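## Task

Pick up the carton marked C36 from the bench and set it on the counter. Every other carton on the bench has to finish exactly where and how it was. The robot must not tip over or be left leaning, or the task fails. The carton has to rest on the counter by itself at the end; being held there by the robot does not count.

## Robot and tools

Robot: TidyBot++, a mobile base (0.54 m long, 0.50 m wide, 0.38 m high) on four powered casters, carrying one seven-joint arm with a two-finger gripper. The shoulder sits 0.12 m ahead of the base centre, 0.68 m above the floor. The arm starts folded, hand down; folded, the hand reaches up to 0.08 m beyond the base front and the elbow up to 1.15 m high. Cameras: base_camera (fixed on the base, 644x364 pinhole) and wrist_camera (on the hand, looking along it, 644x476 fisheye). Occasionally a loose object gets a brief external shove.

Frames: base frame has its origin on the floor below the base centre, x forward, y left, z up. hand_pose is reported in it: the point midway between the finger pads, its z axis along the fingers, its y axis the closing direction. Odometry frame is the base frame as it was at scene start; heading is positive to the left, in -3.142 to 3.142. Odometry counts wheel turns only, so slip looks like travel and drift of a few cm and several degrees builds up.

execute_actions(actions, cameras): actions is a list holding one action or none (empty list = just report state and images). An action may contain:
- base: exactly one key, a relative move from where the base last measured itself: translate_m (metres, forward positive, -2 to 2), strafe_m (metres, left positive, -2 to 2) or rotate_rad (radians, counter-clockwise from above positive, -6.3 to 6.3). A move needing over 8.667 s at its top speed is refused.
- joints: absolute targets by name, radians: joint_1_rad (any angle; whole arm about vertical, positive = clockwise from above, opposite to rotate_rad), joint_2_rad shoulder -2.249 to 2.249, joint_3_rad (any angle), joint_4_rad elbow -2.579 to 2.579, joint_5_rad (any angle), joint_6_rad wrist -2.099 to 2.099, joint_7_rad (any angle; hand down, positive = counter-clockwise from above, at 1.57 fingers open left/right), gripper_pos 0 (open, ~85 mm gap) to 1 (closed), gap about 85 x (1 - gripper_pos) mm. Unbounded joints go the short way; turn in steps under half a turn. Done tolerances: ±0.039 for joints 1-4, ±0.056 for 5-7, ±0.03 gripper.
- speeds: optional top-speed caps for this action only: translate_m and strafe_m 0.05 to 0.5 m/s, rotate_rad 0.1 to 1.57 rad/s (default is the maximum).
cameras: list of base_camera, wrist_camera or all; omitted/null = all, [] = none. Unknown keys or out-of-range values reject the whole call with no motion. Motions in one action start together. An omitted joint or base may keep pushing toward an older target. Actions last at most 15 s.

Arm geometry: with joint_1_rad 0, joint_3_rad 3.14, joint_5_rad 0 the arm moves in the base's x-z plane. Segment tilts from vertical (forward positive): upper arm (0.42 m) = j2; forearm (0.31 m) = j2 - j4; hand (0.31 m to the hand point) = j2 - j4 - j6. Hand point forward of shoulder = sum of length*sin(tilt); height above shoulder = sum of length*cos(tilt). A downward hand reaches at most about 0.94 m above floor, only near the base. Closed fingertips stick out about 20 mm beyond the hand point.

wait(seconds): 0 to 10, commands nothing, returns state and images. zoom_image(camera, region): region [x0, y0, x1, y1] in pixels of that camera's latest full image, at most 504x504. read_manual(section): only "licences", no motion. finished_scene(scene): pass the current scene number; irreversible, reports success and starts the next task. Ending a reply without a tool call ends everything.

Reading results: base_status/joint_status per motion: "done" (base: wheels turned as ordered, even if slipping or blocked short); "off_target" (resting away from target, maybe still pushing); "contact_stop"/"time_out" (target dropped, holds in place). "joint command not followed" with "cause:" means a self-collision check withheld arm targets (gripper still obeyed); such targets may be retried later. on_its_own lists uncommanded changes. motor_effort is percent of max per motor, bracketed value the peak. Gripper closed to 1 and "done" means empty; "off_target" at some reading means an object is held. base_tilt in degrees (forward/right positive). "ARM HIT" flags hard contact with base or itself. MOTOR HOT warns from 60 °C; at 75 °C an OVER-TEMPERATURE FAULT lets the arm sink and joints show limit_stop_at_motor_heat (resend target). A torque fault (joints 1-4 limit 104.5 N m, warning 56.7; joints 5-7 51.3, warning 29.4) freezes the arm 10 s and skips the rest of the call; base keeps going.

Practical notes: friction leaves joints slightly off; fix by sending last command + (wanted - read). Held loads make the arm sag; never resend a joint's read angle while holding. hand_pose may be 1-2 cm wrong; trust images. Don't drive the base while the arm is caught high up (tipping), avoid shoving bench cartons, don't drop or slam the carton, release only once it rests flat on the counter, and back off so nothing leans on the robot. The robot holds its last command while you think.

Each tool is called after "Request:" by a JSON object that holds its "api" and its "payload".

## Session

Request:
{"api": "execute_actions", "payload": {"actions": []}}

Scene clock: 0.00 s.
base_odometry: x=+0.000 y=+0.000 heading=+0.000 (m, m, rad; odometry frame)
base_tilt: forward=-0.4 right=-1.0 (deg)
base_status: not commanded
joint_positions: joint_1_rad=-0.033 joint_2_rad=-0.377 joint_3_rad=+3.133 joint_4_rad=-2.530 joint_5_rad=+0.003 joint_6_rad=-0.864 joint_7_rad=+1.588 gripper_pos=+0.000
joint_status: not commanded
motor_effort: joint_1_rad=-1 joint_2_rad=-1 joint_3_rad=+1 joint_4_rad=+13 joint_5_rad=+0 joint_6_rad=+0 joint_7_rad=+1 (%)
hand_pose: x=+0.2652 y=+0.0063 z=+0.5912 quat_wxyz=(+0.002, +0.998, +0.030, +0.062) (m; base frame)
pictures: base_camera, wrist_camera
Images, in order (width x height): base_camera 644x364, wrist_camera 644x476.

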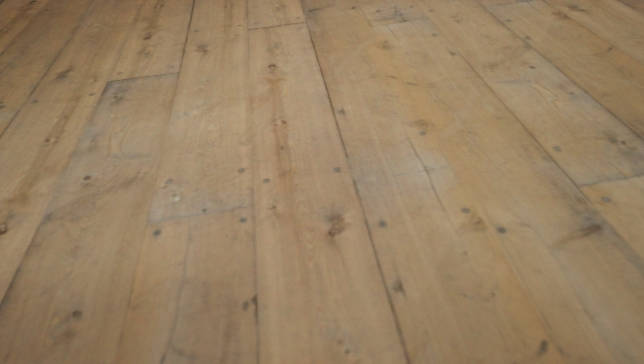

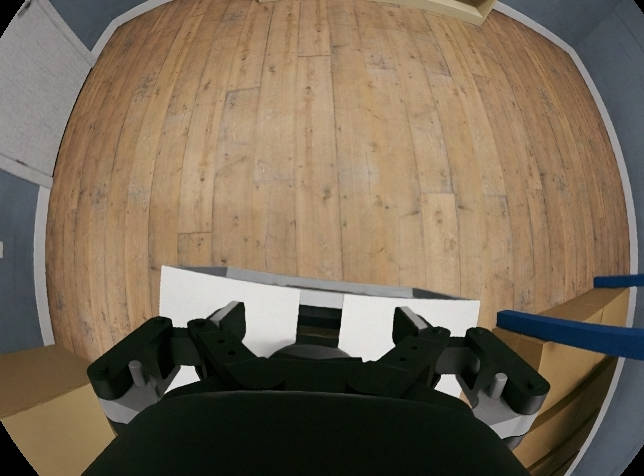

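Request:
{"api": "execute_actions", "payload": {"actions": [{"joints":{"joint_6_rad":0.2}}], "cameras": ["wrist_camera"]}}

Request:
{"api": "execute_actions", "payload": {"actions": [{"base":{"rotate_rad":-1.57}}]}}

Scene clock: 7.60 s.
base_odometry: x=+0.000 y=+0.000 heading=+0.000 (m, m, rad; odometry frame)
base_tilt: forward=-0.4 right=-1.0 (deg)
base_status: not commanded
joint_positions: joint_1_rad=-0.033 joint_2_rad=-0.377 joint_3_rad=+3.133 joint_4_rad=-2.530 joint_5_rad=+0.003 joint_6_rad=+0.193 joint_7_rad=+1.588 gripper_pos=+0.000
joint_status: all done
motor_effort: joint_1_rad=+0(0) joint_2_rad=-6(7) joint_3_rad=+0(1) joint_4_rad=+21(22) joint_5_rad=+0(0) joint_6_rad=+9(8) joint_7_rad=+0(0) (%)
hand_pose: x=+0.5141 y=+0.0181 z=+0.7820 quat_wxyz=(-0.005, +0.830, +0.027, +0.557) (m; base frame)
pictures: wrist_camera
Images, in order (width x height): wrist_camera 644x476.

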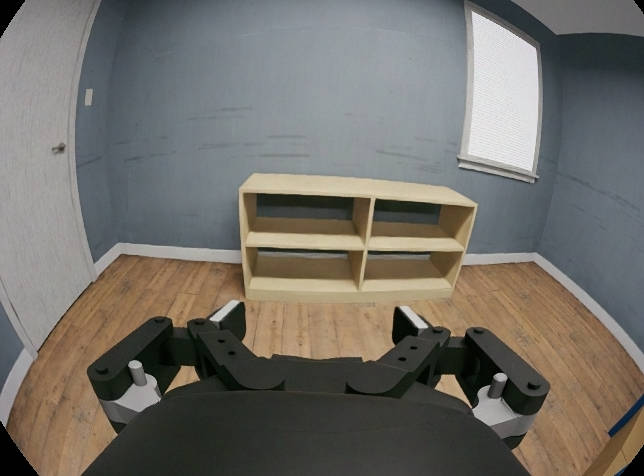

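Scene clock: 9.93 s.
base_odometry: x=+0.000 y=+0.000 heading=-1.569 (m, m, rad; odometry frame)
base_tilt: forward=-0.3 right=-1.0 (deg)
base_status: done
joint_positions: joint_1_rad=-0.033 joint_2_rad=-0.377 joint_3_rad=+3.133 joint_4_rad=-2.530 joint_5_rad=+0.003 joint_6_rad=+0.193 joint_7_rad=+1.588 gripper_pos=+0.000
joint_status: not commanded
motor_effort: joint_1_rad=+0(1) joint_2_rad=-7(7) joint_3_rad=+1(2) joint_4_rad=+22(22) joint_5_rad=+0(0) joint_6_rad=+9(9) joint_7_rad=+0(0) (%)
hand_pose: x=+0.5141 y=+0.0181 z=+0.7820 quat_wxyz=(-0.005, +0.830, +0.027, +0.557) (m; base frame)
pictures: base_camera, wrist_camera
Images, in order (width x height): base_camera 644x364, wrist_camera 644x476.

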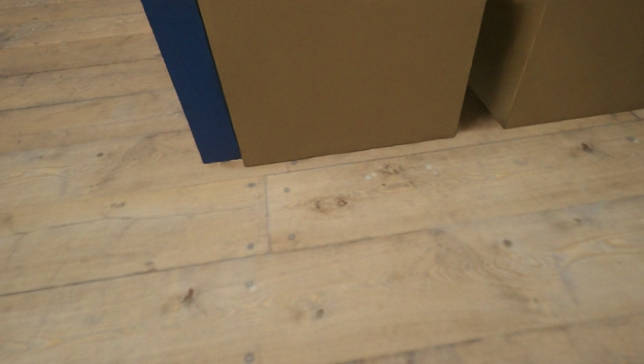

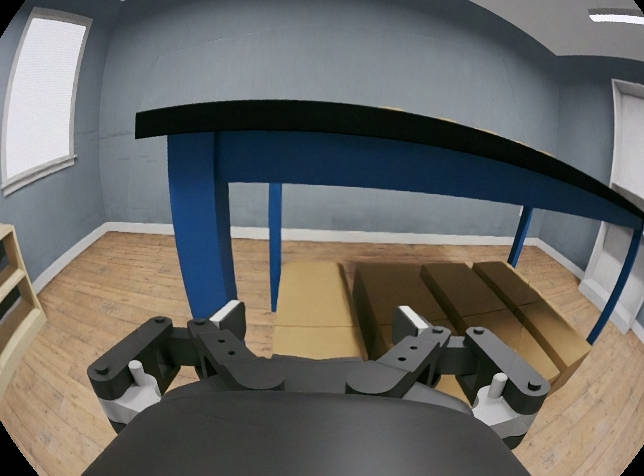

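Request:
{"api": "execute_actions", "payload": {"actions": [{"joints":{"joint_6_rad":-0.6}}], "cameras": []}}

Request:
{"api": "execute_actions", "payload": {"actions": [{"base":{"rotate_rad":-2.6}}]}}

Scene clock: 16.03 s.
base_odometry: x=+0.000 y=+0.000 heading=-1.569 (m, m, rad; odometry frame)
base_tilt: forward=-0.4 right=-1.0 (deg)
base_status: not commanded
joint_positions: joint_1_rad=-0.033 joint_2_rad=-0.377 joint_3_rad=+3.133 joint_4_rad=-2.530 joint_5_rad=+0.003 joint_6_rad=-0.593 joint_7_rad=+1.588 gripper_pos=+0.000
joint_status: all done
motor_effort: joint_1_rad=+0(0) joint_2_rad=-4(7) joint_3_rad=+0(0) joint_4_rad=+18(21) joint_5_rad=+0(0) joint_6_rad=+4(9) joint_7_rad=+1(1) (%)
hand_pose: x=+0.3464 y=+0.0099 z=+0.6129 quat_wxyz=(+0.000, +0.980, +0.030, +0.197) (m; base frame)
pictures: none
No camera images: the call's "cameras" was empty. Leave "cameras" out to get every camera's image.

Scene clock: 18.97 s.
base_odometry: x=+0.000 y=+0.000 heading=+2.115 (m, m, rad; odometry frame)
base_tilt: forward=-0.4 right=-1.1 (deg)
base_status: done
joint_positions: joint_1_rad=-0.033 joint_2_rad=-0.377 joint_3_rad=+3.133 joint_4_rad=-2.530 joint_5_rad=+0.003 joint_6_rad=-0.593 joint_7_rad=+1.588 gripper_pos=+0.000
joint_status: not commanded
motor_effort: joint_1_rad=+0(1) joint_2_rad=-3(4) joint_3_rad=+0(1) joint_4_rad=+18(18) joint_5_rad=+0(0) joint_6_rad=+4(4) joint_7_rad=+0(1) (%)
hand_pose: x=+0.3464 y=+0.0099 z=+0.6129 quat_wxyz=(+0.000, +0.980, +0.030, +0.197) (m; base frame)
pictures: base_camera, wrist_camera
Images, in order (width x height): base_camera 644x364, wrist_camera 644x476.

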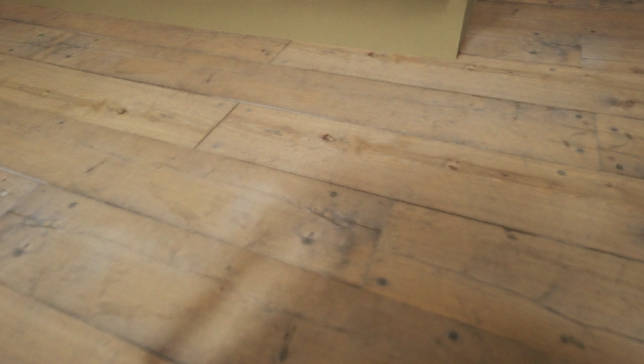

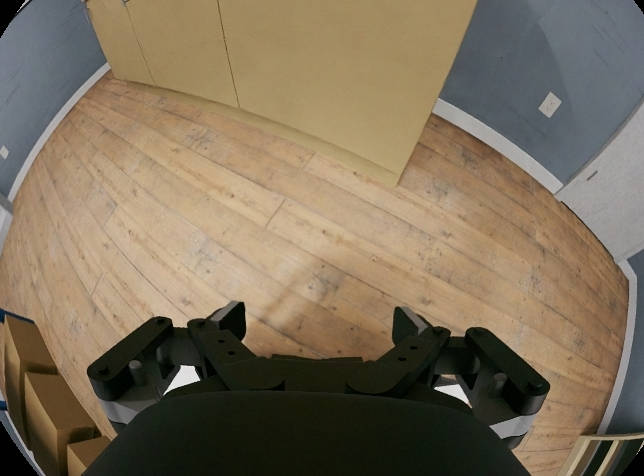

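Request:
{"api": "execute_actions", "payload": {"actions": [{"base":{"rotate_rad":2.6}}], "cameras": []}}

Request:
{"api": "execute_actions", "payload": {"actions": [{"base":{"translate_m":-0.4},"joints":{"joint_2_rad":-0.2,"joint_4_rad":-0.9,"joint_6_rad":-1.4}}]}}

Scene clock: 30.27 s.
base_odometry: x=+0.000 y=+0.000 heading=-1.569 (m, m, rad; odometry frame)
base_tilt: forward=-0.3 right=-1.1 (deg)
base_status: done
joint_positions: joint_1_rad=-0.033 joint_2_rad=-0.377 joint_3_rad=+3.133 joint_4_rad=-2.530 joint_5_rad=+0.003 joint_6_rad=-0.593 joint_7_rad=+1.588 gripper_pos=+0.000
joint_status: not commanded
motor_effort: joint_1_rad=+0(1) joint_2_rad=-4(4) joint_3_rad=+1(1) joint_4_rad=+18(18) joint_5_rad=+0(0) joint_6_rad=+4(4) joint_7_rad=+0(0) (%)
hand_pose: x=+0.3464 y=+0.0099 z=+0.6129 quat_wxyz=(+0.000, +0.980, +0.030, +0.197) (m; base frame)
pictures: none
No camera images: the call's "cameras" was empty. Leave "cameras" out to get every camera's image.

Scene clock: 33.10 s.
base_odometry: x=-0.001 y=+0.400 heading=-1.569 (m, m, rad; odometry frame)
base_tilt: forward=-0.4 right=-1.0 (deg)
base_status: done
joint_positions: joint_1_rad=-0.033 joint_2_rad=-0.227 joint_3_rad=+3.133 joint_4_rad=-0.923 joint_5_rad=+0.003 joint_6_rad=-1.369 joint_7_rad=+1.588 gripper_pos=+0.000
joint_status: all done
motor_effort: joint_1_rad=+0(0) joint_2_rad=-8(9) joint_3_rad=+0(1) joint_4_rad=+17(22) joint_5_rad=+0(0) joint_6_rad=+8(8) joint_7_rad=+0(1) (%)
hand_pose: x=+0.4992 y=+0.0171 z=+1.1853 quat_wxyz=(-0.004, +0.858, +0.025, +0.513) (m; base frame)
pictures: base_camera, wrist_camera
Images, in order (width x height): base_camera 644x364, wrist_camera 644x476.

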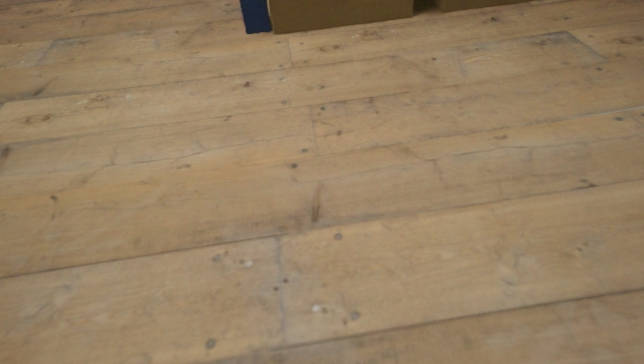

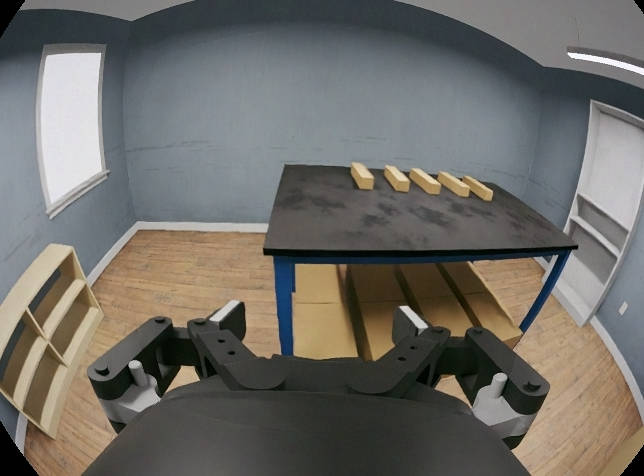

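Request:
{"api": "zoom_image", "payload": {"camera": "wrist_camera", "region": [260, 150, 580, 270]}}

Region (260, 150, 580, 270) of wrist_camera's 644x476 image, scaled by 1.575; it fills the top 189 rows of this view, and the rest is white.

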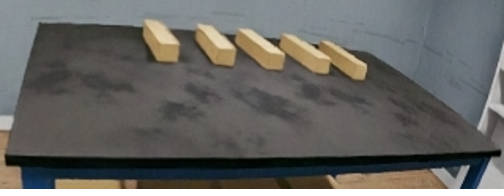

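Request:
{"api": "execute_actions", "payload": {"actions": [{"base":{"strafe_m":0.7}}], "cameras": []}}

Request:
{"api": "execute_actions", "payload": {"actions": [{"base":{"translate_m":1.5},"joints":{"joint_1_rad":0.9}}]}}

Scene clock: 52.67 s.
base_odometry: x=+0.699 y=+0.402 heading=-1.568 (m, m, rad; odometry frame)
base_tilt: forward=-0.3 right=-1.1 (deg)
base_status: done
joint_positions: joint_1_rad=-0.033 joint_2_rad=-0.225 joint_3_rad=+3.133 joint_4_rad=-0.923 joint_5_rad=+0.003 joint_6_rad=-1.370 joint_7_rad=+1.588 gripper_pos=+0.000
joint_status: not commanded
motor_effort: joint_1_rad=+0(1) joint_2_rad=-9(10) joint_3_rad=+1(2) joint_4_rad=+17(18) joint_5_rad=+0(1) joint_6_rad=+8(9) joint_7_rad=+0(0) (%)
hand_pose: x=+0.5004 y=+0.0171 z=+1.1842 quat_wxyz=(-0.004, +0.859, +0.025, +0.511) (m; base frame)
pictures: none
No camera images: the call's "cameras" was empty. Leave "cameras" out to get every camera's image.

Scene clock: 57.03 s.
base_odometry: x=+0.704 y=-1.099 heading=-1.568 (m, m, rad; odometry frame)
base_tilt: forward=-0.3 right=-1.1 (deg)
base_status: done
joint_positions: joint_1_rad=+0.876 joint_2_rad=-0.214 joint_3_rad=+3.133 joint_4_rad=-0.922 joint_5_rad=+0.003 joint_6_rad=-1.372 joint_7_rad=+1.588 gripper_pos=+0.000
joint_status: all done
motor_effort: joint_1_rad=+1(1) joint_2_rad=-9(11) joint_3_rad=+0(2) joint_4_rad=+17(18) joint_5_rad=+0(1) joint_6_rad=+8(8) joint_7_rad=+0(1) (%)
hand_pose: x=+0.3699 y=-0.2942 z=+1.1802 quat_wxyz=(+0.219, +0.785, -0.356, +0.457) (m; base frame)
pictures: base_camera, wrist_camera
Images, in order (width x height): base_camera 644x364, wrist_camera 644x476.

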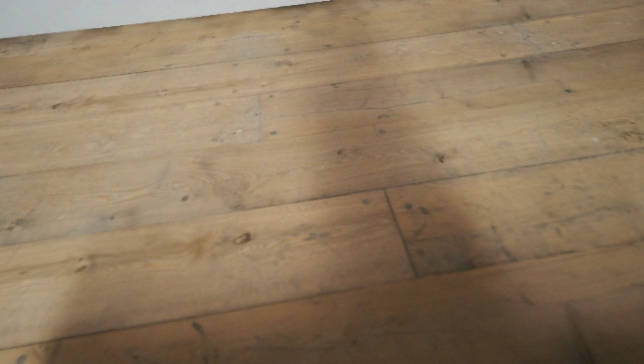

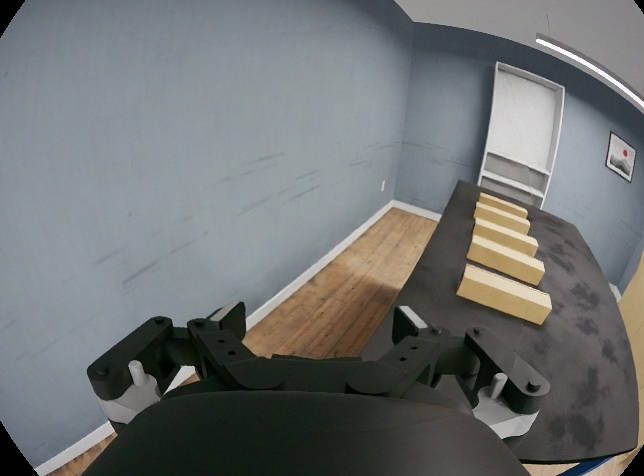

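Request:
{"api": "execute_actions", "payload": {"actions": [{"base":{"translate_m":0.7}}], "cameras": []}}

Request:
{"api": "execute_actions", "payload": {"actions": [{"base":{"rotate_rad":-1.37},"joints":{"joint_1_rad":0.5}}]}}

Scene clock: 68.87 s.
base_odometry: x=+0.707 y=-1.799 heading=-1.567 (m, m, rad; odometry frame)
base_tilt: forward=-0.3 right=-1.1 (deg)
base_status: done
joint_positions: joint_1_rad=+0.877 joint_2_rad=-0.212 joint_3_rad=+3.133 joint_4_rad=-0.922 joint_5_rad=+0.003 joint_6_rad=-1.372 joint_7_rad=+1.588 gripper_pos=+0.000
joint_status: not commanded
motor_effort: joint_1_rad=-1(1) joint_2_rad=-9(11) joint_3_rad=+1(1) joint_4_rad=+17(18) joint_5_rad=+0(1) joint_6_rad=+8(9) joint_7_rad=+1(0) (%)
hand_pose: x=+0.3705 y=-0.2955 z=+1.1792 quat_wxyz=(+0.219, +0.786, -0.357, +0.456) (m; base frame)
pictures: none
No camera images: the call's "cameras" was empty. Leave "cameras" out to get every camera's image.

Scene clock: 71.03 s.
base_odometry: x=+0.707 y=-1.799 heading=-2.937 (m, m, rad; odometry frame)
base_tilt: forward=-0.4 right=-1.0 (deg)
base_status: done
joint_positions: joint_1_rad=+0.525 joint_2_rad=-0.211 joint_3_rad=+3.133 joint_4_rad=-0.922 joint_5_rad=+0.003 joint_6_rad=-1.372 joint_7_rad=+1.588 gripper_pos=+0.000
joint_status: all done
motor_effort: joint_1_rad=+0(1) joint_2_rad=-9(11) joint_3_rad=+0(2) joint_4_rad=+17(18) joint_5_rad=+0(1) joint_6_rad=+8(8) joint_7_rad=+0(1) (%)
hand_pose: x=+0.4573 y=-0.1910 z=+1.1788 quat_wxyz=(+0.136, +0.836, -0.214, +0.486) (m; base frame)
pictures: base_camera, wrist_camera
Images, in order (width x height): base_camera 644x364, wrist_camera 644x476.

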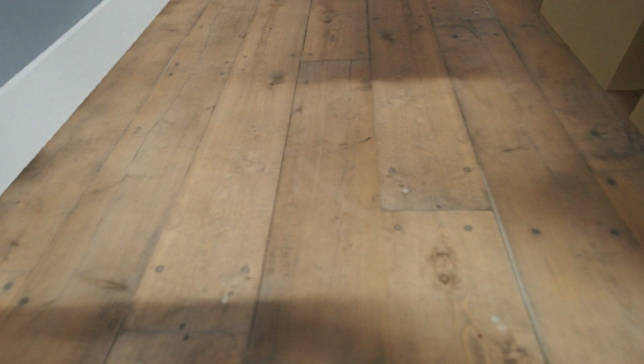

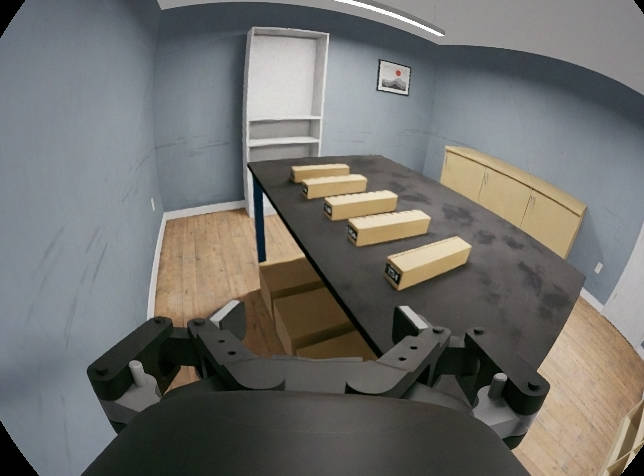

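Aligned with the room. Labels are on the ends.

Request:
{"api": "zoom_image", "payload": {"camera": "wrist_camera", "region": [270, 150, 490, 300]}}

Region (270, 150, 490, 300) of wrist_camera's 644x476 image, scaled by 2.291; it fills the top 344 rows of this view, and the rest is white.

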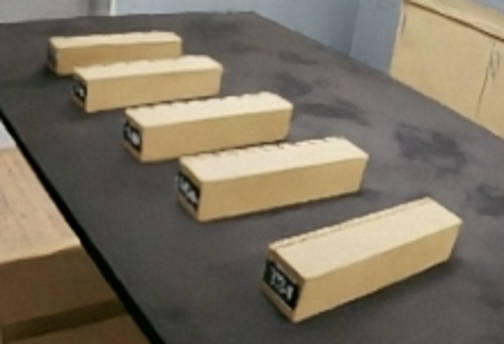

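Request:
{"api": "execute_actions", "payload": {"actions": [{"base":{"translate_m":0.8},"joints":{"joint_1_rad":1.1,"joint_6_rad":-1.7}}]}}

Scene clock: 82.20 s.
base_odometry: x=-0.077 y=-1.961 heading=-2.937 (m, m, rad; odometry frame)
base_tilt: forward=-0.3 right=-1.1 (deg)
base_status: done
joint_positions: joint_1_rad=+1.076 joint_2_rad=-0.210 joint_3_rad=+3.133 joint_4_rad=-0.921 joint_5_rad=+0.003 joint_6_rad=-1.671 joint_7_rad=+1.588 gripper_pos=+0.000
joint_status: all done
motor_effort: joint_1_rad=+0(0) joint_2_rad=-8(10) joint_3_rad=+0(2) joint_4_rad=+16(18) joint_5_rad=+0(1) joint_6_rad=+7(9) joint_7_rad=-1(2) (%)
hand_pose: x=+0.2798 y=-0.2899 z=+1.1060 quat_wxyz=(+0.194, +0.803, -0.466, +0.317) (m; base frame)
pictures: base_camera, wrist_camera
Images, in order (width x height): base_camera 644x364, wrist_camera 644x476.

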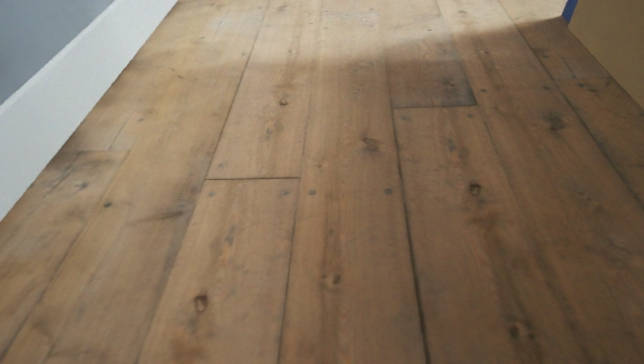

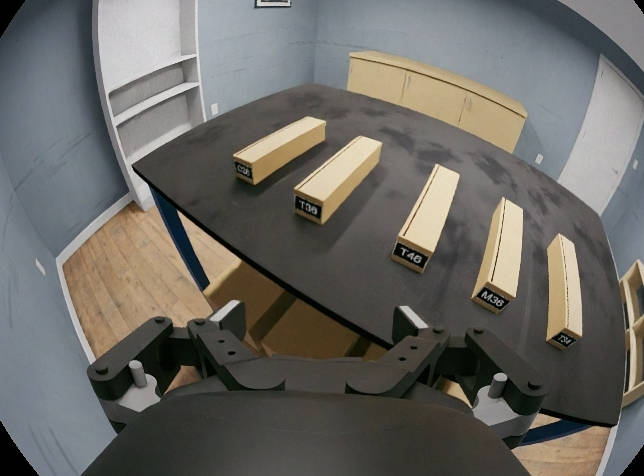

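Request:
{"api": "execute_actions", "payload": {"actions": [{"base":{"translate_m":0.35},"joints":{"joint_1_rad":1.6}}]}}

Scene clock: 88.90 s.
base_odometry: x=-0.420 y=-2.031 heading=-2.938 (m, m, rad; odometry frame)
base_tilt: forward=-0.3 right=-1.1 (deg)
base_status: done
joint_positions: joint_1_rad=+1.575 joint_2_rad=-0.210 joint_3_rad=+3.133 joint_4_rad=-0.921 joint_5_rad=+0.003 joint_6_rad=-1.671 joint_7_rad=+1.588 gripper_pos=+0.000
joint_status: all done
motor_effort: joint_1_rad=+0(2) joint_2_rad=-8(9) joint_3_rad=+0(2) joint_4_rad=+17(17) joint_5_rad=+0(1) joint_6_rad=+7(7) joint_7_rad=+0(1) (%)
hand_pose: x=+0.1215 y=-0.3315 z=+1.1060 quat_wxyz=(+0.266, +0.663, -0.650, +0.259) (m; base frame)
pictures: base_camera, wrist_camera
Images, in order (width x height): base_camera 644x364, wrist_camera 644x476.

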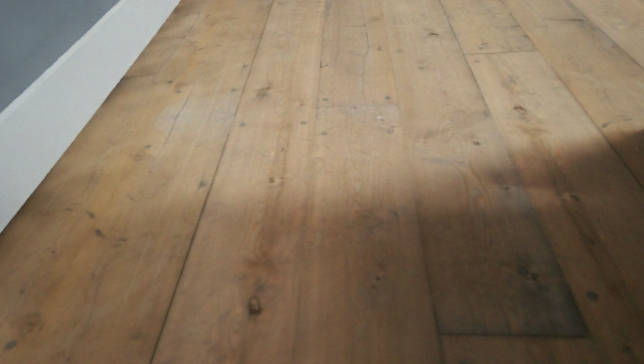

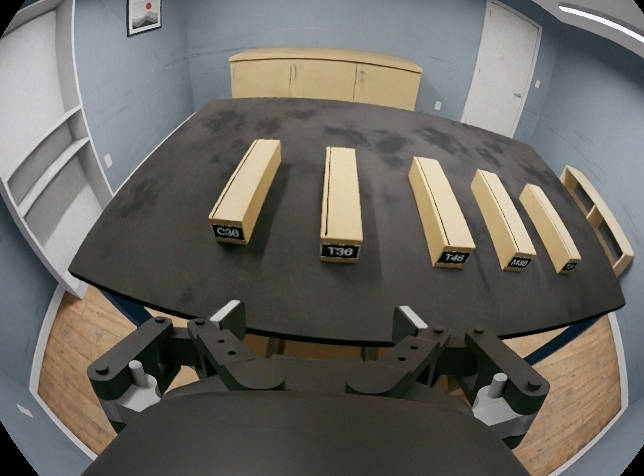

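Request:
{"api": "execute_actions", "payload": {"actions": [{"base":{"translate_m":0.17},"joints":{"joint_2_rad":0.0,"joint_4_rad":-1.1,"joint_6_rad":-1.5}}]}}

Scene clock: 110.37 s.
base_odometry: x=-0.587 y=-2.066 heading=-2.938 (m, m, rad; odometry frame)
base_tilt: forward=-0.4 right=-1.1 (deg)
base_status: done
joint_positions: joint_1_rad=+1.578 joint_2_rad=+0.008 joint_3_rad=+3.133 joint_4_rad=-1.087 joint_5_rad=+0.003 joint_6_rad=-1.526 joint_7_rad=+1.588 gripper_pos=+0.000
joint_status: all done
motor_effort: joint_1_rad=-1(1) joint_2_rad=-20(26) joint_3_rad=+0(2) joint_4_rad=+20(22) joint_5_rad=+0(1) joint_6_rad=+5(7) joint_7_rad=+1(1) (%)
hand_pose: x=+0.1199 y=-0.4373 z=+0.9765 quat_wxyz=(+0.184, +0.689, -0.677, +0.179) (m; base frame)
pictures: base_camera, wrist_camera
Images, in order (width x height): base_camera 644x364, wrist_camera 644x476.

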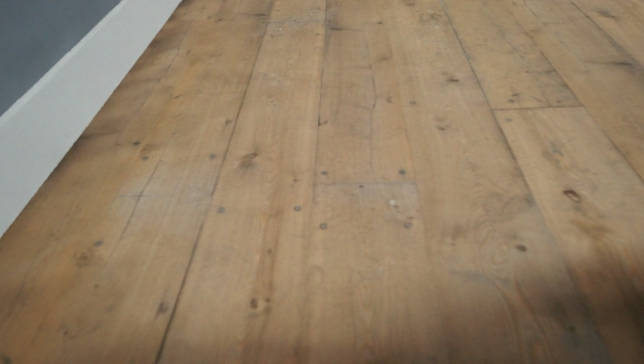

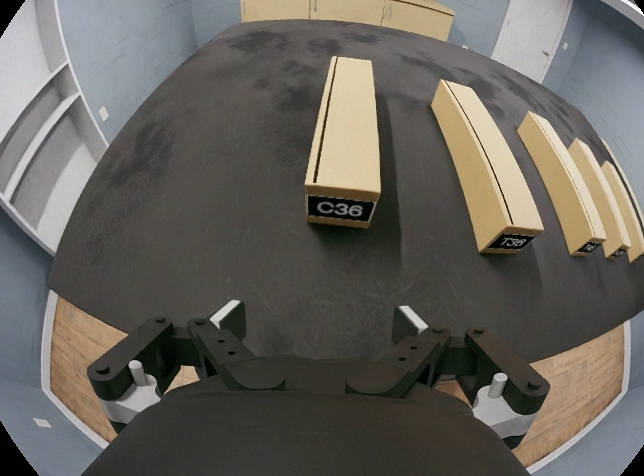

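Request:
{"api": "execute_actions", "payload": {"actions": [{"base":{"translate_m":0.045},"joints":{"joint_1_rad":1.69,"joint_2_rad":0.26,"joint_4_rad":-0.6,"joint_6_rad":-1.7}}], "cameras": ["wrist_camera"]}}

Request:
{"api": "execute_actions", "payload": {"actions": [{"base":{"strafe_m":-0.13},"speeds":{"strafe_m":0.15}}]}}

Scene clock: 136.20 s.
base_odometry: x=-0.631 y=-2.075 heading=-2.939 (m, m, rad; odometry frame)
base_tilt: forward=-0.3 right=-1.0 (deg)
base_status: done
joint_positions: joint_1_rad=+1.664 joint_2_rad=+0.240 joint_3_rad=+3.133 joint_4_rad=-0.627 joint_5_rad=+0.003 joint_6_rad=-1.669 joint_7_rad=+1.588 gripper_pos=+0.000
joint_status: all done
motor_effort: joint_1_rad=+0(2) joint_2_rad=-27(28) joint_3_rad=+0(2) joint_4_rad=+18(20) joint_5_rad=+0(1) joint_6_rad=+6(5) joint_7_rad=+1(0) (%)
hand_pose: x=+0.0748 y=-0.5147 z=+1.0382 quat_wxyz=(+0.222, +0.651, -0.698, +0.199) (m; base frame)
pictures: wrist_camera
Images, in order (width x height): wrist_camera 644x476.

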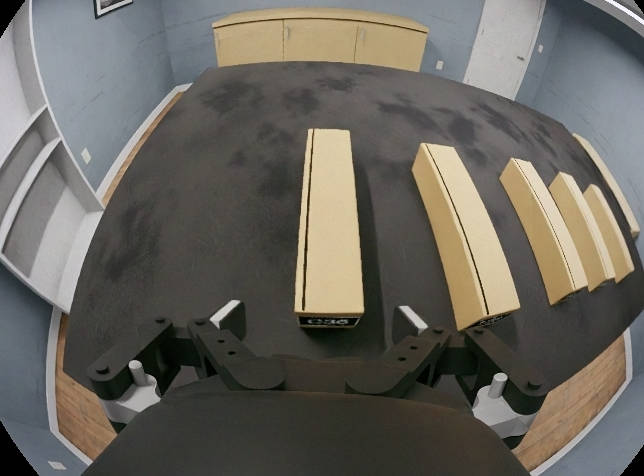

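Scene clock: 137.73 s.
base_odometry: x=-0.657 y=-1.947 heading=-2.938 (m, m, rad; odometry frame)
base_tilt: forward=-0.3 right=-1.0 (deg)
base_status: done
joint_positions: joint_1_rad=+1.666 joint_2_rad=+0.251 joint_3_rad=+3.133 joint_4_rad=-0.625 joint_5_rad=+0.003 joint_6_rad=-1.672 joint_7_rad=+1.588 gripper_pos=+0.000
joint_status: not commanded
motor_effort: joint_1_rad=+0(1) joint_2_rad=-28(31) joint_3_rad=+0(1) joint_4_rad=+18(19) joint_5_rad=+0(0) joint_6_rad=+5(6) joint_7_rad=+0(1) (%)
hand_pose: x=+0.0737 y=-0.5179 z=+1.0329 quat_wxyz=(+0.218, +0.652, -0.700, +0.196) (m; base frame)
pictures: base_camera, wrist_camera
Images, in order (width x height): base_camera 644x364, wrist_camera 644x476.

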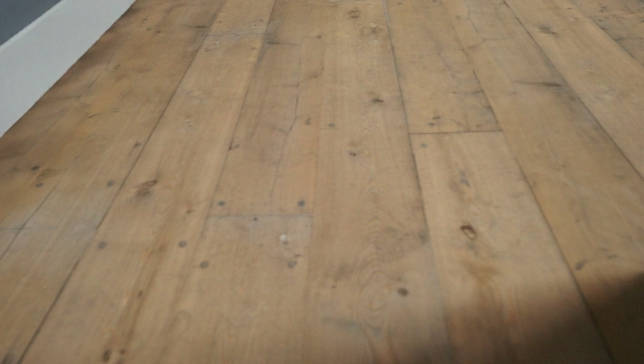

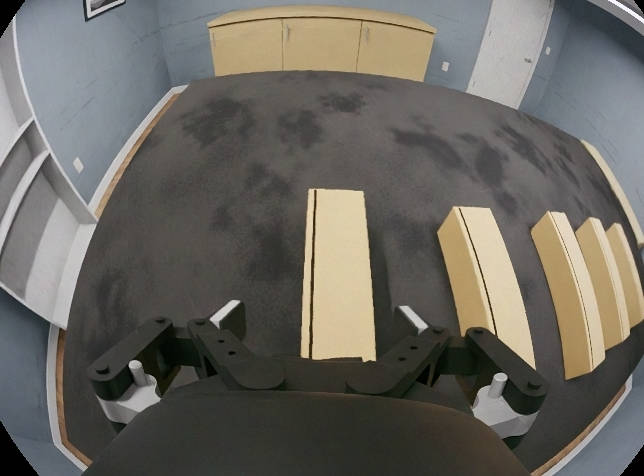

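Request:
{"api": "execute_actions", "payload": {"actions": [{"base":{"translate_m":-0.013},"joints":{"joint_2_rad":0.29,"joint_4_rad":-0.77,"joint_6_rad":-1.55}}], "cameras": ["wrist_camera"]}}

Scene clock: 150.83 s.
base_odometry: x=-0.645 y=-1.945 heading=-2.938 (m, m, rad; odometry frame)
base_tilt: forward=-0.3 right=-1.0 (deg)
base_status: done
joint_positions: joint_1_rad=+1.674 joint_2_rad=+0.275 joint_3_rad=+3.133 joint_4_rad=-0.749 joint_5_rad=+0.003 joint_6_rad=-1.578 joint_7_rad=+1.588 gripper_pos=+0.000
joint_status: all done
motor_effort: joint_1_rad=-1(2) joint_2_rad=-30(32) joint_3_rad=+0(1) joint_4_rad=+19(20) joint_5_rad=+0(1) joint_6_rad=+5(6) joint_7_rad=+0(0) (%)
hand_pose: x=+0.0674 y=-0.5401 z=+0.9831 quat_wxyz=(+0.199, +0.654, -0.708, +0.177) (m; base frame)
pictures: wrist_camera
Images, in order (width x height): wrist_camera 644x476.

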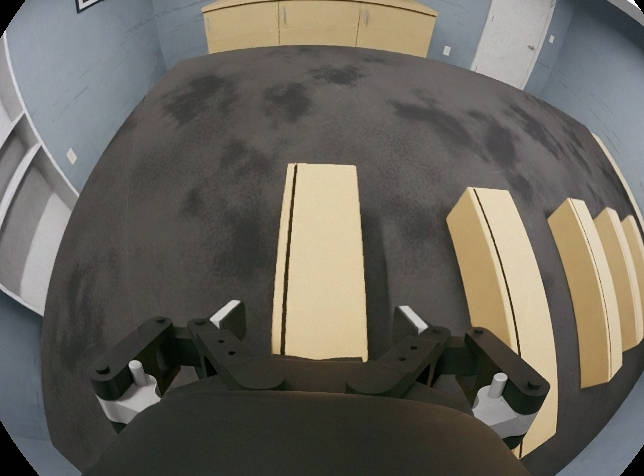

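Request:
{"api": "execute_actions", "payload": {"actions": [{"joints":{"joint_2_rad":0.235,"joint_4_rad":-1.06,"joint_6_rad":-1.31}}], "cameras": ["wrist_camera"]}}

Scene clock: 157.57 s.
base_odometry: x=-0.645 y=-1.945 heading=-2.938 (m, m, rad; odometry frame)
base_tilt: forward=-0.3 right=-1.0 (deg)
base_status: not commanded
joint_positions: joint_1_rad=+1.674 joint_2_rad=+0.235 joint_3_rad=+3.133 joint_4_rad=-1.019 joint_5_rad=+0.003 joint_6_rad=-1.330 joint_7_rad=+1.588 gripper_pos=+0.000
joint_status: joint_4_rad off_target (ended at -1.019, target -1.060); the others done
motor_effort: joint_1_rad=+0(1) joint_2_rad=-26(31) joint_3_rad=+0(0) joint_4_rad=+18(20) joint_5_rad=+0(1) joint_6_rad=+4(4) joint_7_rad=+0(0) (%)
hand_pose: x=+0.0659 y=-0.5586 z=+0.9248 quat_wxyz=(+0.206, +0.653, -0.706, +0.183) (m; base frame)
pictures: wrist_camera
Images, in order (width x height): wrist_camera 644x476.

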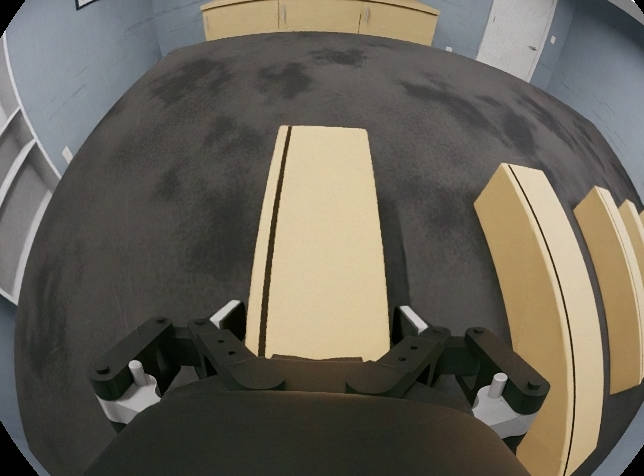

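Request:
{"api": "execute_actions", "payload": {"actions": [{"joints":{"gripper_pos":1.0}}], "cameras": ["wrist_camera"]}}

Scene clock: 161.27 s.
base_odometry: x=-0.645 y=-1.945 heading=-2.938 (m, m, rad; odometry frame)
base_tilt: forward=-0.4 right=-1.0 (deg)
base_status: not commanded
joint_positions: joint_1_rad=+1.674 joint_2_rad=+0.218 joint_3_rad=+3.133 joint_4_rad=-1.021 joint_5_rad=+0.003 joint_6_rad=-1.320 joint_7_rad=+1.588 gripper_pos=+0.341
joint_status: gripper_pos off_target (ended at +0.341, target +1.000)
motor_effort: joint_1_rad=+0(1) joint_2_rad=-25(27) joint_3_rad=+0(1) joint_4_rad=+16(19) joint_5_rad=+0(1) joint_6_rad=+3(5) joint_7_rad=+0(2) (%)
hand_pose: x=+0.0661 y=-0.5568 z=+0.9348 quat_wxyz=(+0.214, +0.650, -0.703, +0.191) (m; base frame)
pictures: wrist_camera
Images, in order (width x height): wrist_camera 644x476.

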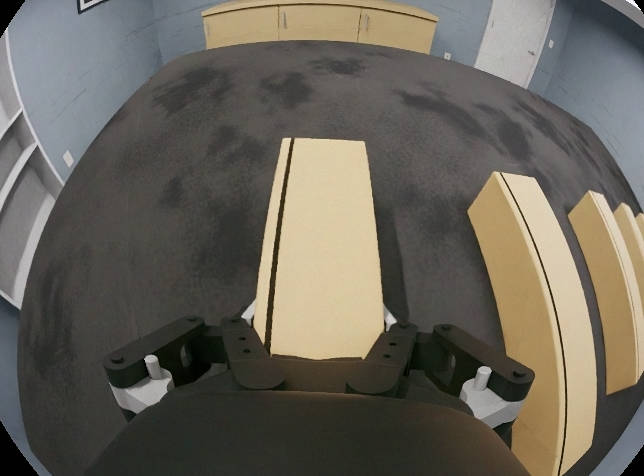

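Request:
{"api": "execute_actions", "payload": {"actions": [{"joints":{"joint_2_rad":0.2,"joint_4_rad":-0.7,"joint_6_rad":-1.65},"speeds":{}}]}}

action 0: "speeds" must be an object that gives a speed for at least one key that is commanded beside it, as in {"translate_m": 0.5}; or leave "speeds" out

Request:
{"api": "execute_actions", "payload": {"actions": [{"joints":{"joint_2_rad":0.2,"joint_4_rad":-0.7,"joint_6_rad":-1.65}}]}}

Scene clock: 171.47 s.
base_odometry: x=-0.645 y=-1.945 heading=-2.938 (m, m, rad; odometry frame)
base_tilt: forward=-0.3 right=-1.0 (deg)
base_status: not commanded
joint_positions: joint_1_rad=+1.674 joint_2_rad=+0.215 joint_3_rad=+3.133 joint_4_rad=-0.724 joint_5_rad=+0.003 joint_6_rad=-1.623 joint_7_rad=+1.588 gripper_pos=+0.341
joint_status: all done
motor_effort: joint_1_rad=+0(1) joint_2_rad=-27(33) joint_3_rad=+0(0) joint_4_rad=+18(23) joint_5_rad=+0(0) joint_6_rad=+5(7) joint_7_rad=+1(0) (%)
hand_pose: x=+0.0703 y=-0.5115 z=+1.0181 quat_wxyz=(+0.213, +0.650, -0.704, +0.190) (m; base frame)
pictures: base_camera, wrist_camera
Images, in order (width x height): base_camera 644x364, wrist_camera 644x476.

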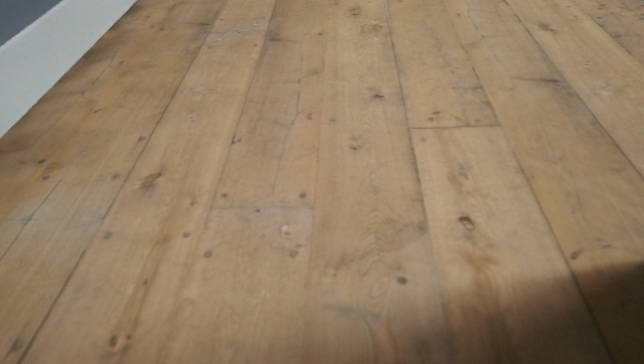

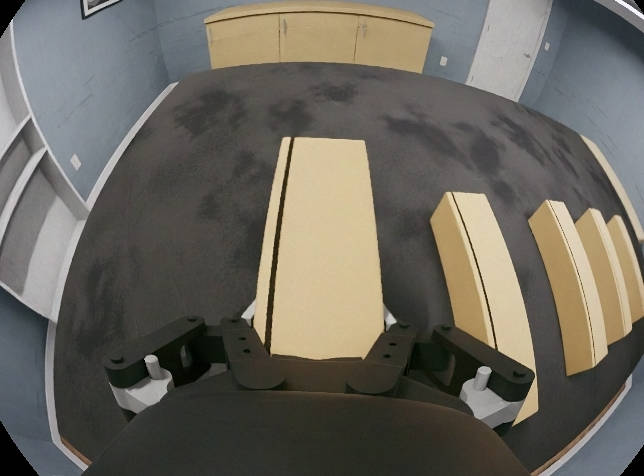

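Request:
{"api": "execute_actions", "payload": {"actions": [{"base":{"strafe_m":0.13},"joints":{"joint_2_rad":-0.2,"joint_4_rad":-0.92,"joint_6_rad":-1.84}}], "cameras": ["wrist_camera"]}}

Request:
{"api": "execute_actions", "payload": {"actions": [{"base":{"translate_m":-1.45},"joints":{"joint_1_rad":0.03}}]}}

Scene clock: 182.00 s.
base_odometry: x=-0.618 y=-2.072 heading=-2.938 (m, m, rad; odometry frame)
base_tilt: forward=-0.3 right=-1.0 (deg)
base_status: done
joint_positions: joint_1_rad=+1.674 joint_2_rad=-0.206 joint_3_rad=+3.133 joint_4_rad=-0.895 joint_5_rad=+0.003 joint_6_rad=-1.815 joint_7_rad=+1.588 gripper_pos=+0.341
joint_status: all done
motor_effort: joint_1_rad=+0(1) joint_2_rad=-7(33) joint_3_rad=+0(1) joint_4_rad=+16(20) joint_5_rad=+0(0) joint_6_rad=+6(8) joint_7_rad=+0(0) (%)
hand_pose: x=+0.0919 y=-0.2977 z=+1.0860 quat_wxyz=(+0.235, +0.645, -0.697, +0.207) (m; base frame)
pictures: wrist_camera
Images, in order (width x height): wrist_camera 644x476.

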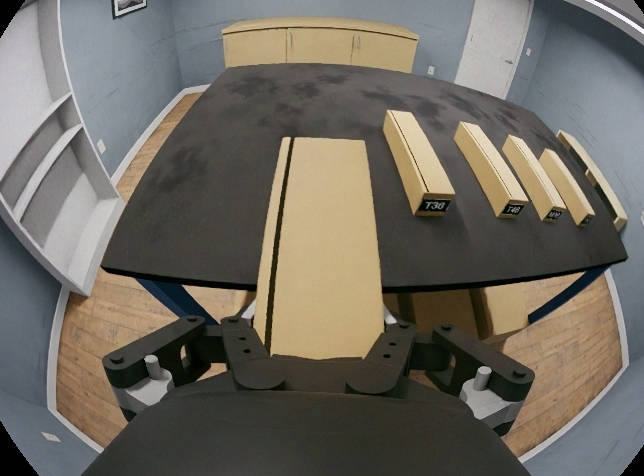

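Scene clock: 186.27 s.
base_odometry: x=+0.802 y=-1.780 heading=-2.938 (m, m, rad; odometry frame)
base_tilt: forward=-0.4 right=-1.0 (deg)
base_status: done
joint_positions: joint_1_rad=+0.054 joint_2_rad=-0.206 joint_3_rad=+3.133 joint_4_rad=-0.897 joint_5_rad=+0.003 joint_6_rad=-1.815 joint_7_rad=+1.588 gripper_pos=+0.341
joint_status: all done
motor_effort: joint_1_rad=-1(0) joint_2_rad=-6(11) joint_3_rad=+0(3) joint_4_rad=+16(17) joint_5_rad=+0(1) joint_6_rad=+6(7) joint_7_rad=+1(0) (%)
hand_pose: x=+0.4175 y=-0.0126 z=+1.0856 quat_wxyz=(+0.012, +0.950, -0.014, +0.313) (m; base frame)
pictures: base_camera, wrist_camera
Images, in order (width x height): base_camera 644x364, wrist_camera 644x476.

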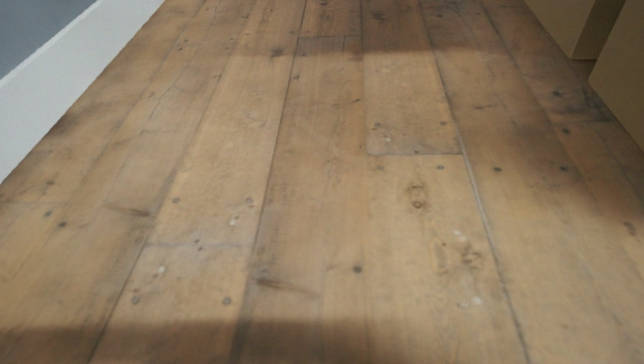

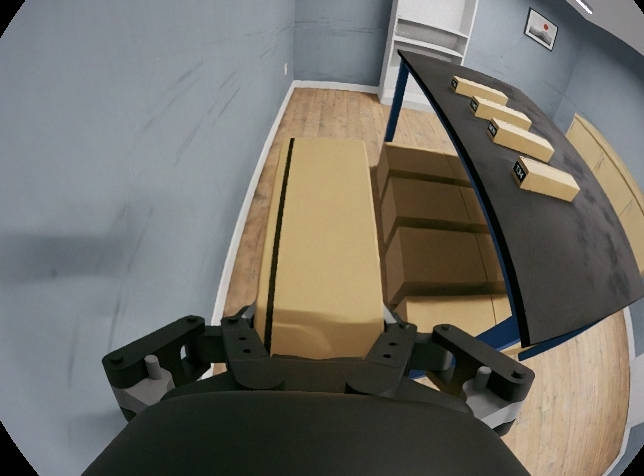

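Request:
{"api": "execute_actions", "payload": {"actions": [{"base":{"translate_m":-0.25}}], "cameras": []}}

Request:
{"api": "execute_actions", "payload": {"actions": [{"base":{"rotate_rad":-1.571}}], "cameras": ["wrist_camera"]}}

Request:
{"api": "execute_actions", "payload": {"actions": [{"base":{"translate_m":2.0}}]}}

Scene clock: 197.50 s.
base_odometry: x=+1.047 y=-1.729 heading=-2.939 (m, m, rad; odometry frame)
base_tilt: forward=-0.4 right=-1.1 (deg)
base_status: done
joint_positions: joint_1_rad=+0.054 joint_2_rad=-0.208 joint_3_rad=+3.133 joint_4_rad=-0.898 joint_5_rad=+0.003 joint_6_rad=-1.815 joint_7_rad=+1.588 gripper_pos=+0.341
joint_status: not commanded
motor_effort: joint_1_rad=-1(0) joint_2_rad=-6(11) joint_3_rad=+0(1) joint_4_rad=+16(17) joint_5_rad=+0(0) joint_6_rad=+6(7) joint_7_rad=-1(1) (%)
hand_pose: x=+0.4170 y=-0.0126 z=+1.0853 quat_wxyz=(+0.012, +0.950, -0.014, +0.312) (m; base frame)
pictures: none
No camera images: the call's "cameras" was empty. Leave "cameras" out to get every camera's image.

Scene clock: 199.80 s.
base_odometry: x=+1.047 y=-1.729 heading=+1.774 (m, m, rad; odometry frame)
base_tilt: forward=-0.3 right=-1.0 (deg)
base_status: done
joint_positions: joint_1_rad=+0.053 joint_2_rad=-0.208 joint_3_rad=+3.133 joint_4_rad=-0.898 joint_5_rad=+0.003 joint_6_rad=-1.815 joint_7_rad=+1.588 gripper_pos=+0.341
joint_status: not commanded
motor_effort: joint_1_rad=+0(1) joint_2_rad=-8(10) joint_3_rad=+1(2) joint_4_rad=+16(17) joint_5_rad=+0(1) joint_6_rad=+6(6) joint_7_rad=+0(1) (%)
hand_pose: x=+0.4170 y=-0.0122 z=+1.0853 quat_wxyz=(+0.012, +0.950, -0.014, +0.312) (m; base frame)
pictures: wrist_camera
Images, in order (width x height): wrist_camera 644x476.

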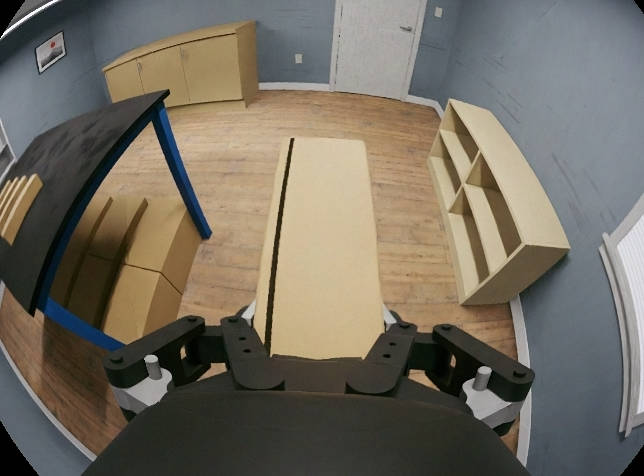

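Scene clock: 205.17 s.
base_odometry: x=+0.645 y=+0.230 heading=+1.774 (m, m, rad; odometry frame)
base_tilt: forward=-0.3 right=-1.1 (deg)
base_status: done
joint_positions: joint_1_rad=+0.053 joint_2_rad=-0.203 joint_3_rad=+3.133 joint_4_rad=-0.899 joint_5_rad=+0.003 joint_6_rad=-1.816 joint_7_rad=+1.588 gripper_pos=+0.341
joint_status: not commanded
motor_effort: joint_1_rad=+0(0) joint_2_rad=-9(12) joint_3_rad=+0(1) joint_4_rad=+16(17) joint_5_rad=+0(0) joint_6_rad=+6(7) joint_7_rad=+0(1) (%)
hand_pose: x=+0.4186 y=-0.0123 z=+1.0835 quat_wxyz=(+0.012, +0.951, -0.014, +0.309) (m; base frame)
pictures: base_camera, wrist_camera
Images, in order (width x height): base_camera 644x364, wrist_camera 644x476.

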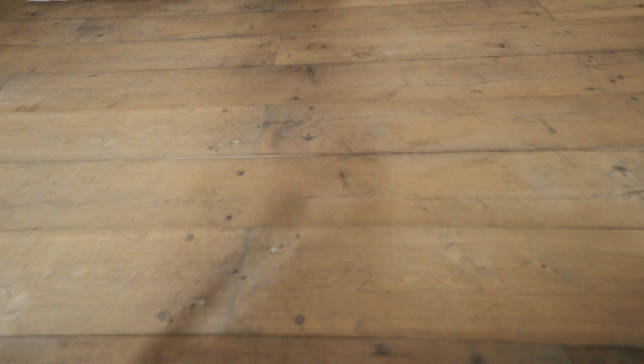

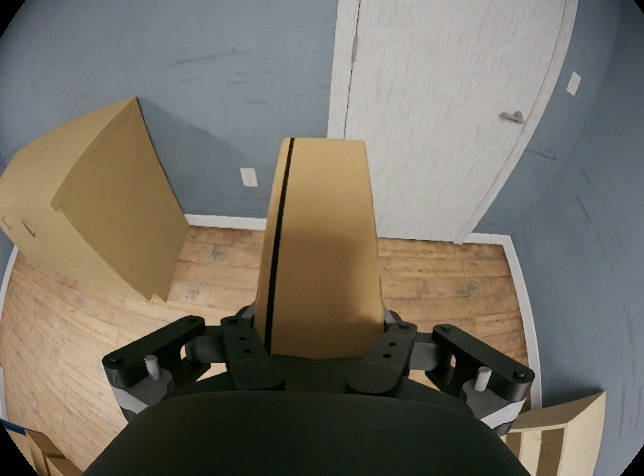

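Strafe left in front of the counter.

Request:
{"api": "execute_actions", "payload": {"actions": [{"base":{"strafe_m":1.1}}]}}

Scene clock: 211.43 s.
base_odometry: x=-0.433 y=+0.009 heading=+1.773 (m, m, rad; odometry frame)
base_tilt: forward=-0.4 right=-1.0 (deg)
base_status: done
joint_positions: joint_1_rad=+0.052 joint_2_rad=-0.203 joint_3_rad=+3.133 joint_4_rad=-0.899 joint_5_rad=+0.003 joint_6_rad=-1.816 joint_7_rad=+1.588 gripper_pos=+0.341
joint_status: not commanded
motor_effort: joint_1_rad=+0(1) joint_2_rad=-8(8) joint_3_rad=+1(1) joint_4_rad=+16(16) joint_5_rad=+0(1) joint_6_rad=+6(6) joint_7_rad=+0(0) (%)
hand_pose: x=+0.4186 y=-0.0121 z=+1.0835 quat_wxyz=(+0.012, +0.951, -0.013, +0.309) (m; base frame)
pictures: base_camera, wrist_camera
Images, in order (width x height): base_camera 644x364, wrist_camera 644x476.

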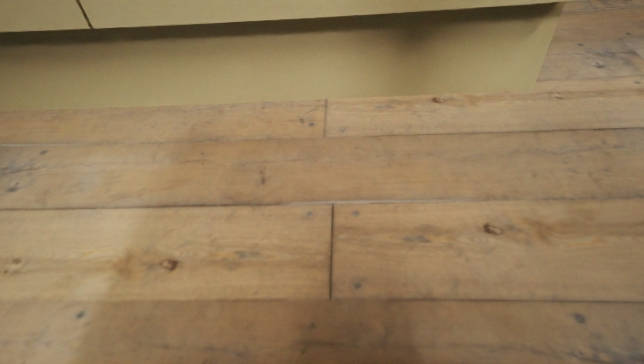

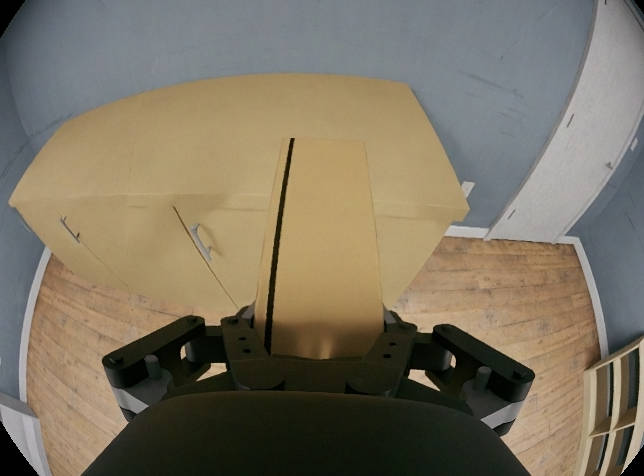

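Request:
{"api": "execute_actions", "payload": {"actions": [{"base":{"strafe_m":0.2},"joints":{"joint_2_rad":0.2,"joint_4_rad":-0.68,"joint_6_rad":-1.67}}], "cameras": []}}

Request:
{"api": "execute_actions", "payload": {"actions": [{"base":{"translate_m":0.35},"speeds":{"translate_m":0.25}}]}}

Scene clock: 220.57 s.
base_odometry: x=-0.629 y=-0.031 heading=+1.774 (m, m, rad; odometry frame)
base_tilt: forward=-0.3 right=-1.1 (deg)
base_status: done
joint_positions: joint_1_rad=+0.047 joint_2_rad=+0.203 joint_3_rad=+3.133 joint_4_rad=-0.709 joint_5_rad=+0.003 joint_6_rad=-1.699 joint_7_rad=+1.588 gripper_pos=+0.341
joint_status: all done
motor_effort: joint_1_rad=-1(2) joint_2_rad=-26(30) joint_3_rad=+0(2) joint_4_rad=+19(19) joint_5_rad=+0(1) joint_6_rad=+5(7) joint_7_rad=+1(0) (%)
hand_pose: x=+0.6093 y=-0.0191 z=+1.0179 quat_wxyz=(+0.008, +0.965, -0.011, +0.262) (m; base frame)
pictures: none
No camera images: the call's "cameras" was empty. Leave "cameras" out to get every camera's image.

Scene clock: 222.83 s.
base_odometry: x=-0.700 y=+0.312 heading=+1.774 (m, m, rad; odometry frame)
base_tilt: forward=-0.3 right=-1.1 (deg)
base_status: done
joint_positions: joint_1_rad=+0.047 joint_2_rad=+0.203 joint_3_rad=+3.133 joint_4_rad=-0.707 joint_5_rad=+0.003 joint_6_rad=-1.698 joint_7_rad=+1.588 gripper_pos=+0.341
joint_status: not commanded
motor_effort: joint_1_rad=-1(1) joint_2_rad=-27(30) joint_3_rad=+0(1) joint_4_rad=+18(20) joint_5_rad=+0(0) joint_6_rad=+5(6) joint_7_rad=+0(0) (%)
hand_pose: x=+0.6099 y=-0.0191 z=+1.0191 quat_wxyz=(+0.008, +0.964, -0.011, +0.264) (m; base frame)
pictures: base_camera, wrist_camera
Images, in order (width x height): base_camera 644x364, wrist_camera 644x476.

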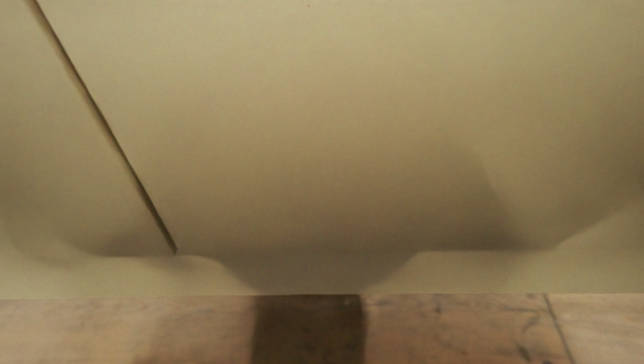

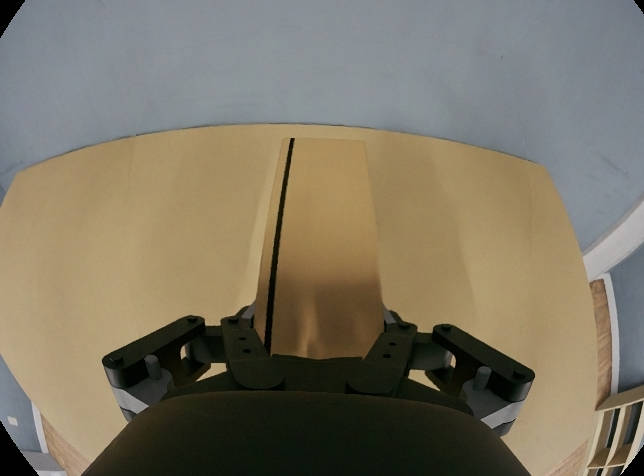

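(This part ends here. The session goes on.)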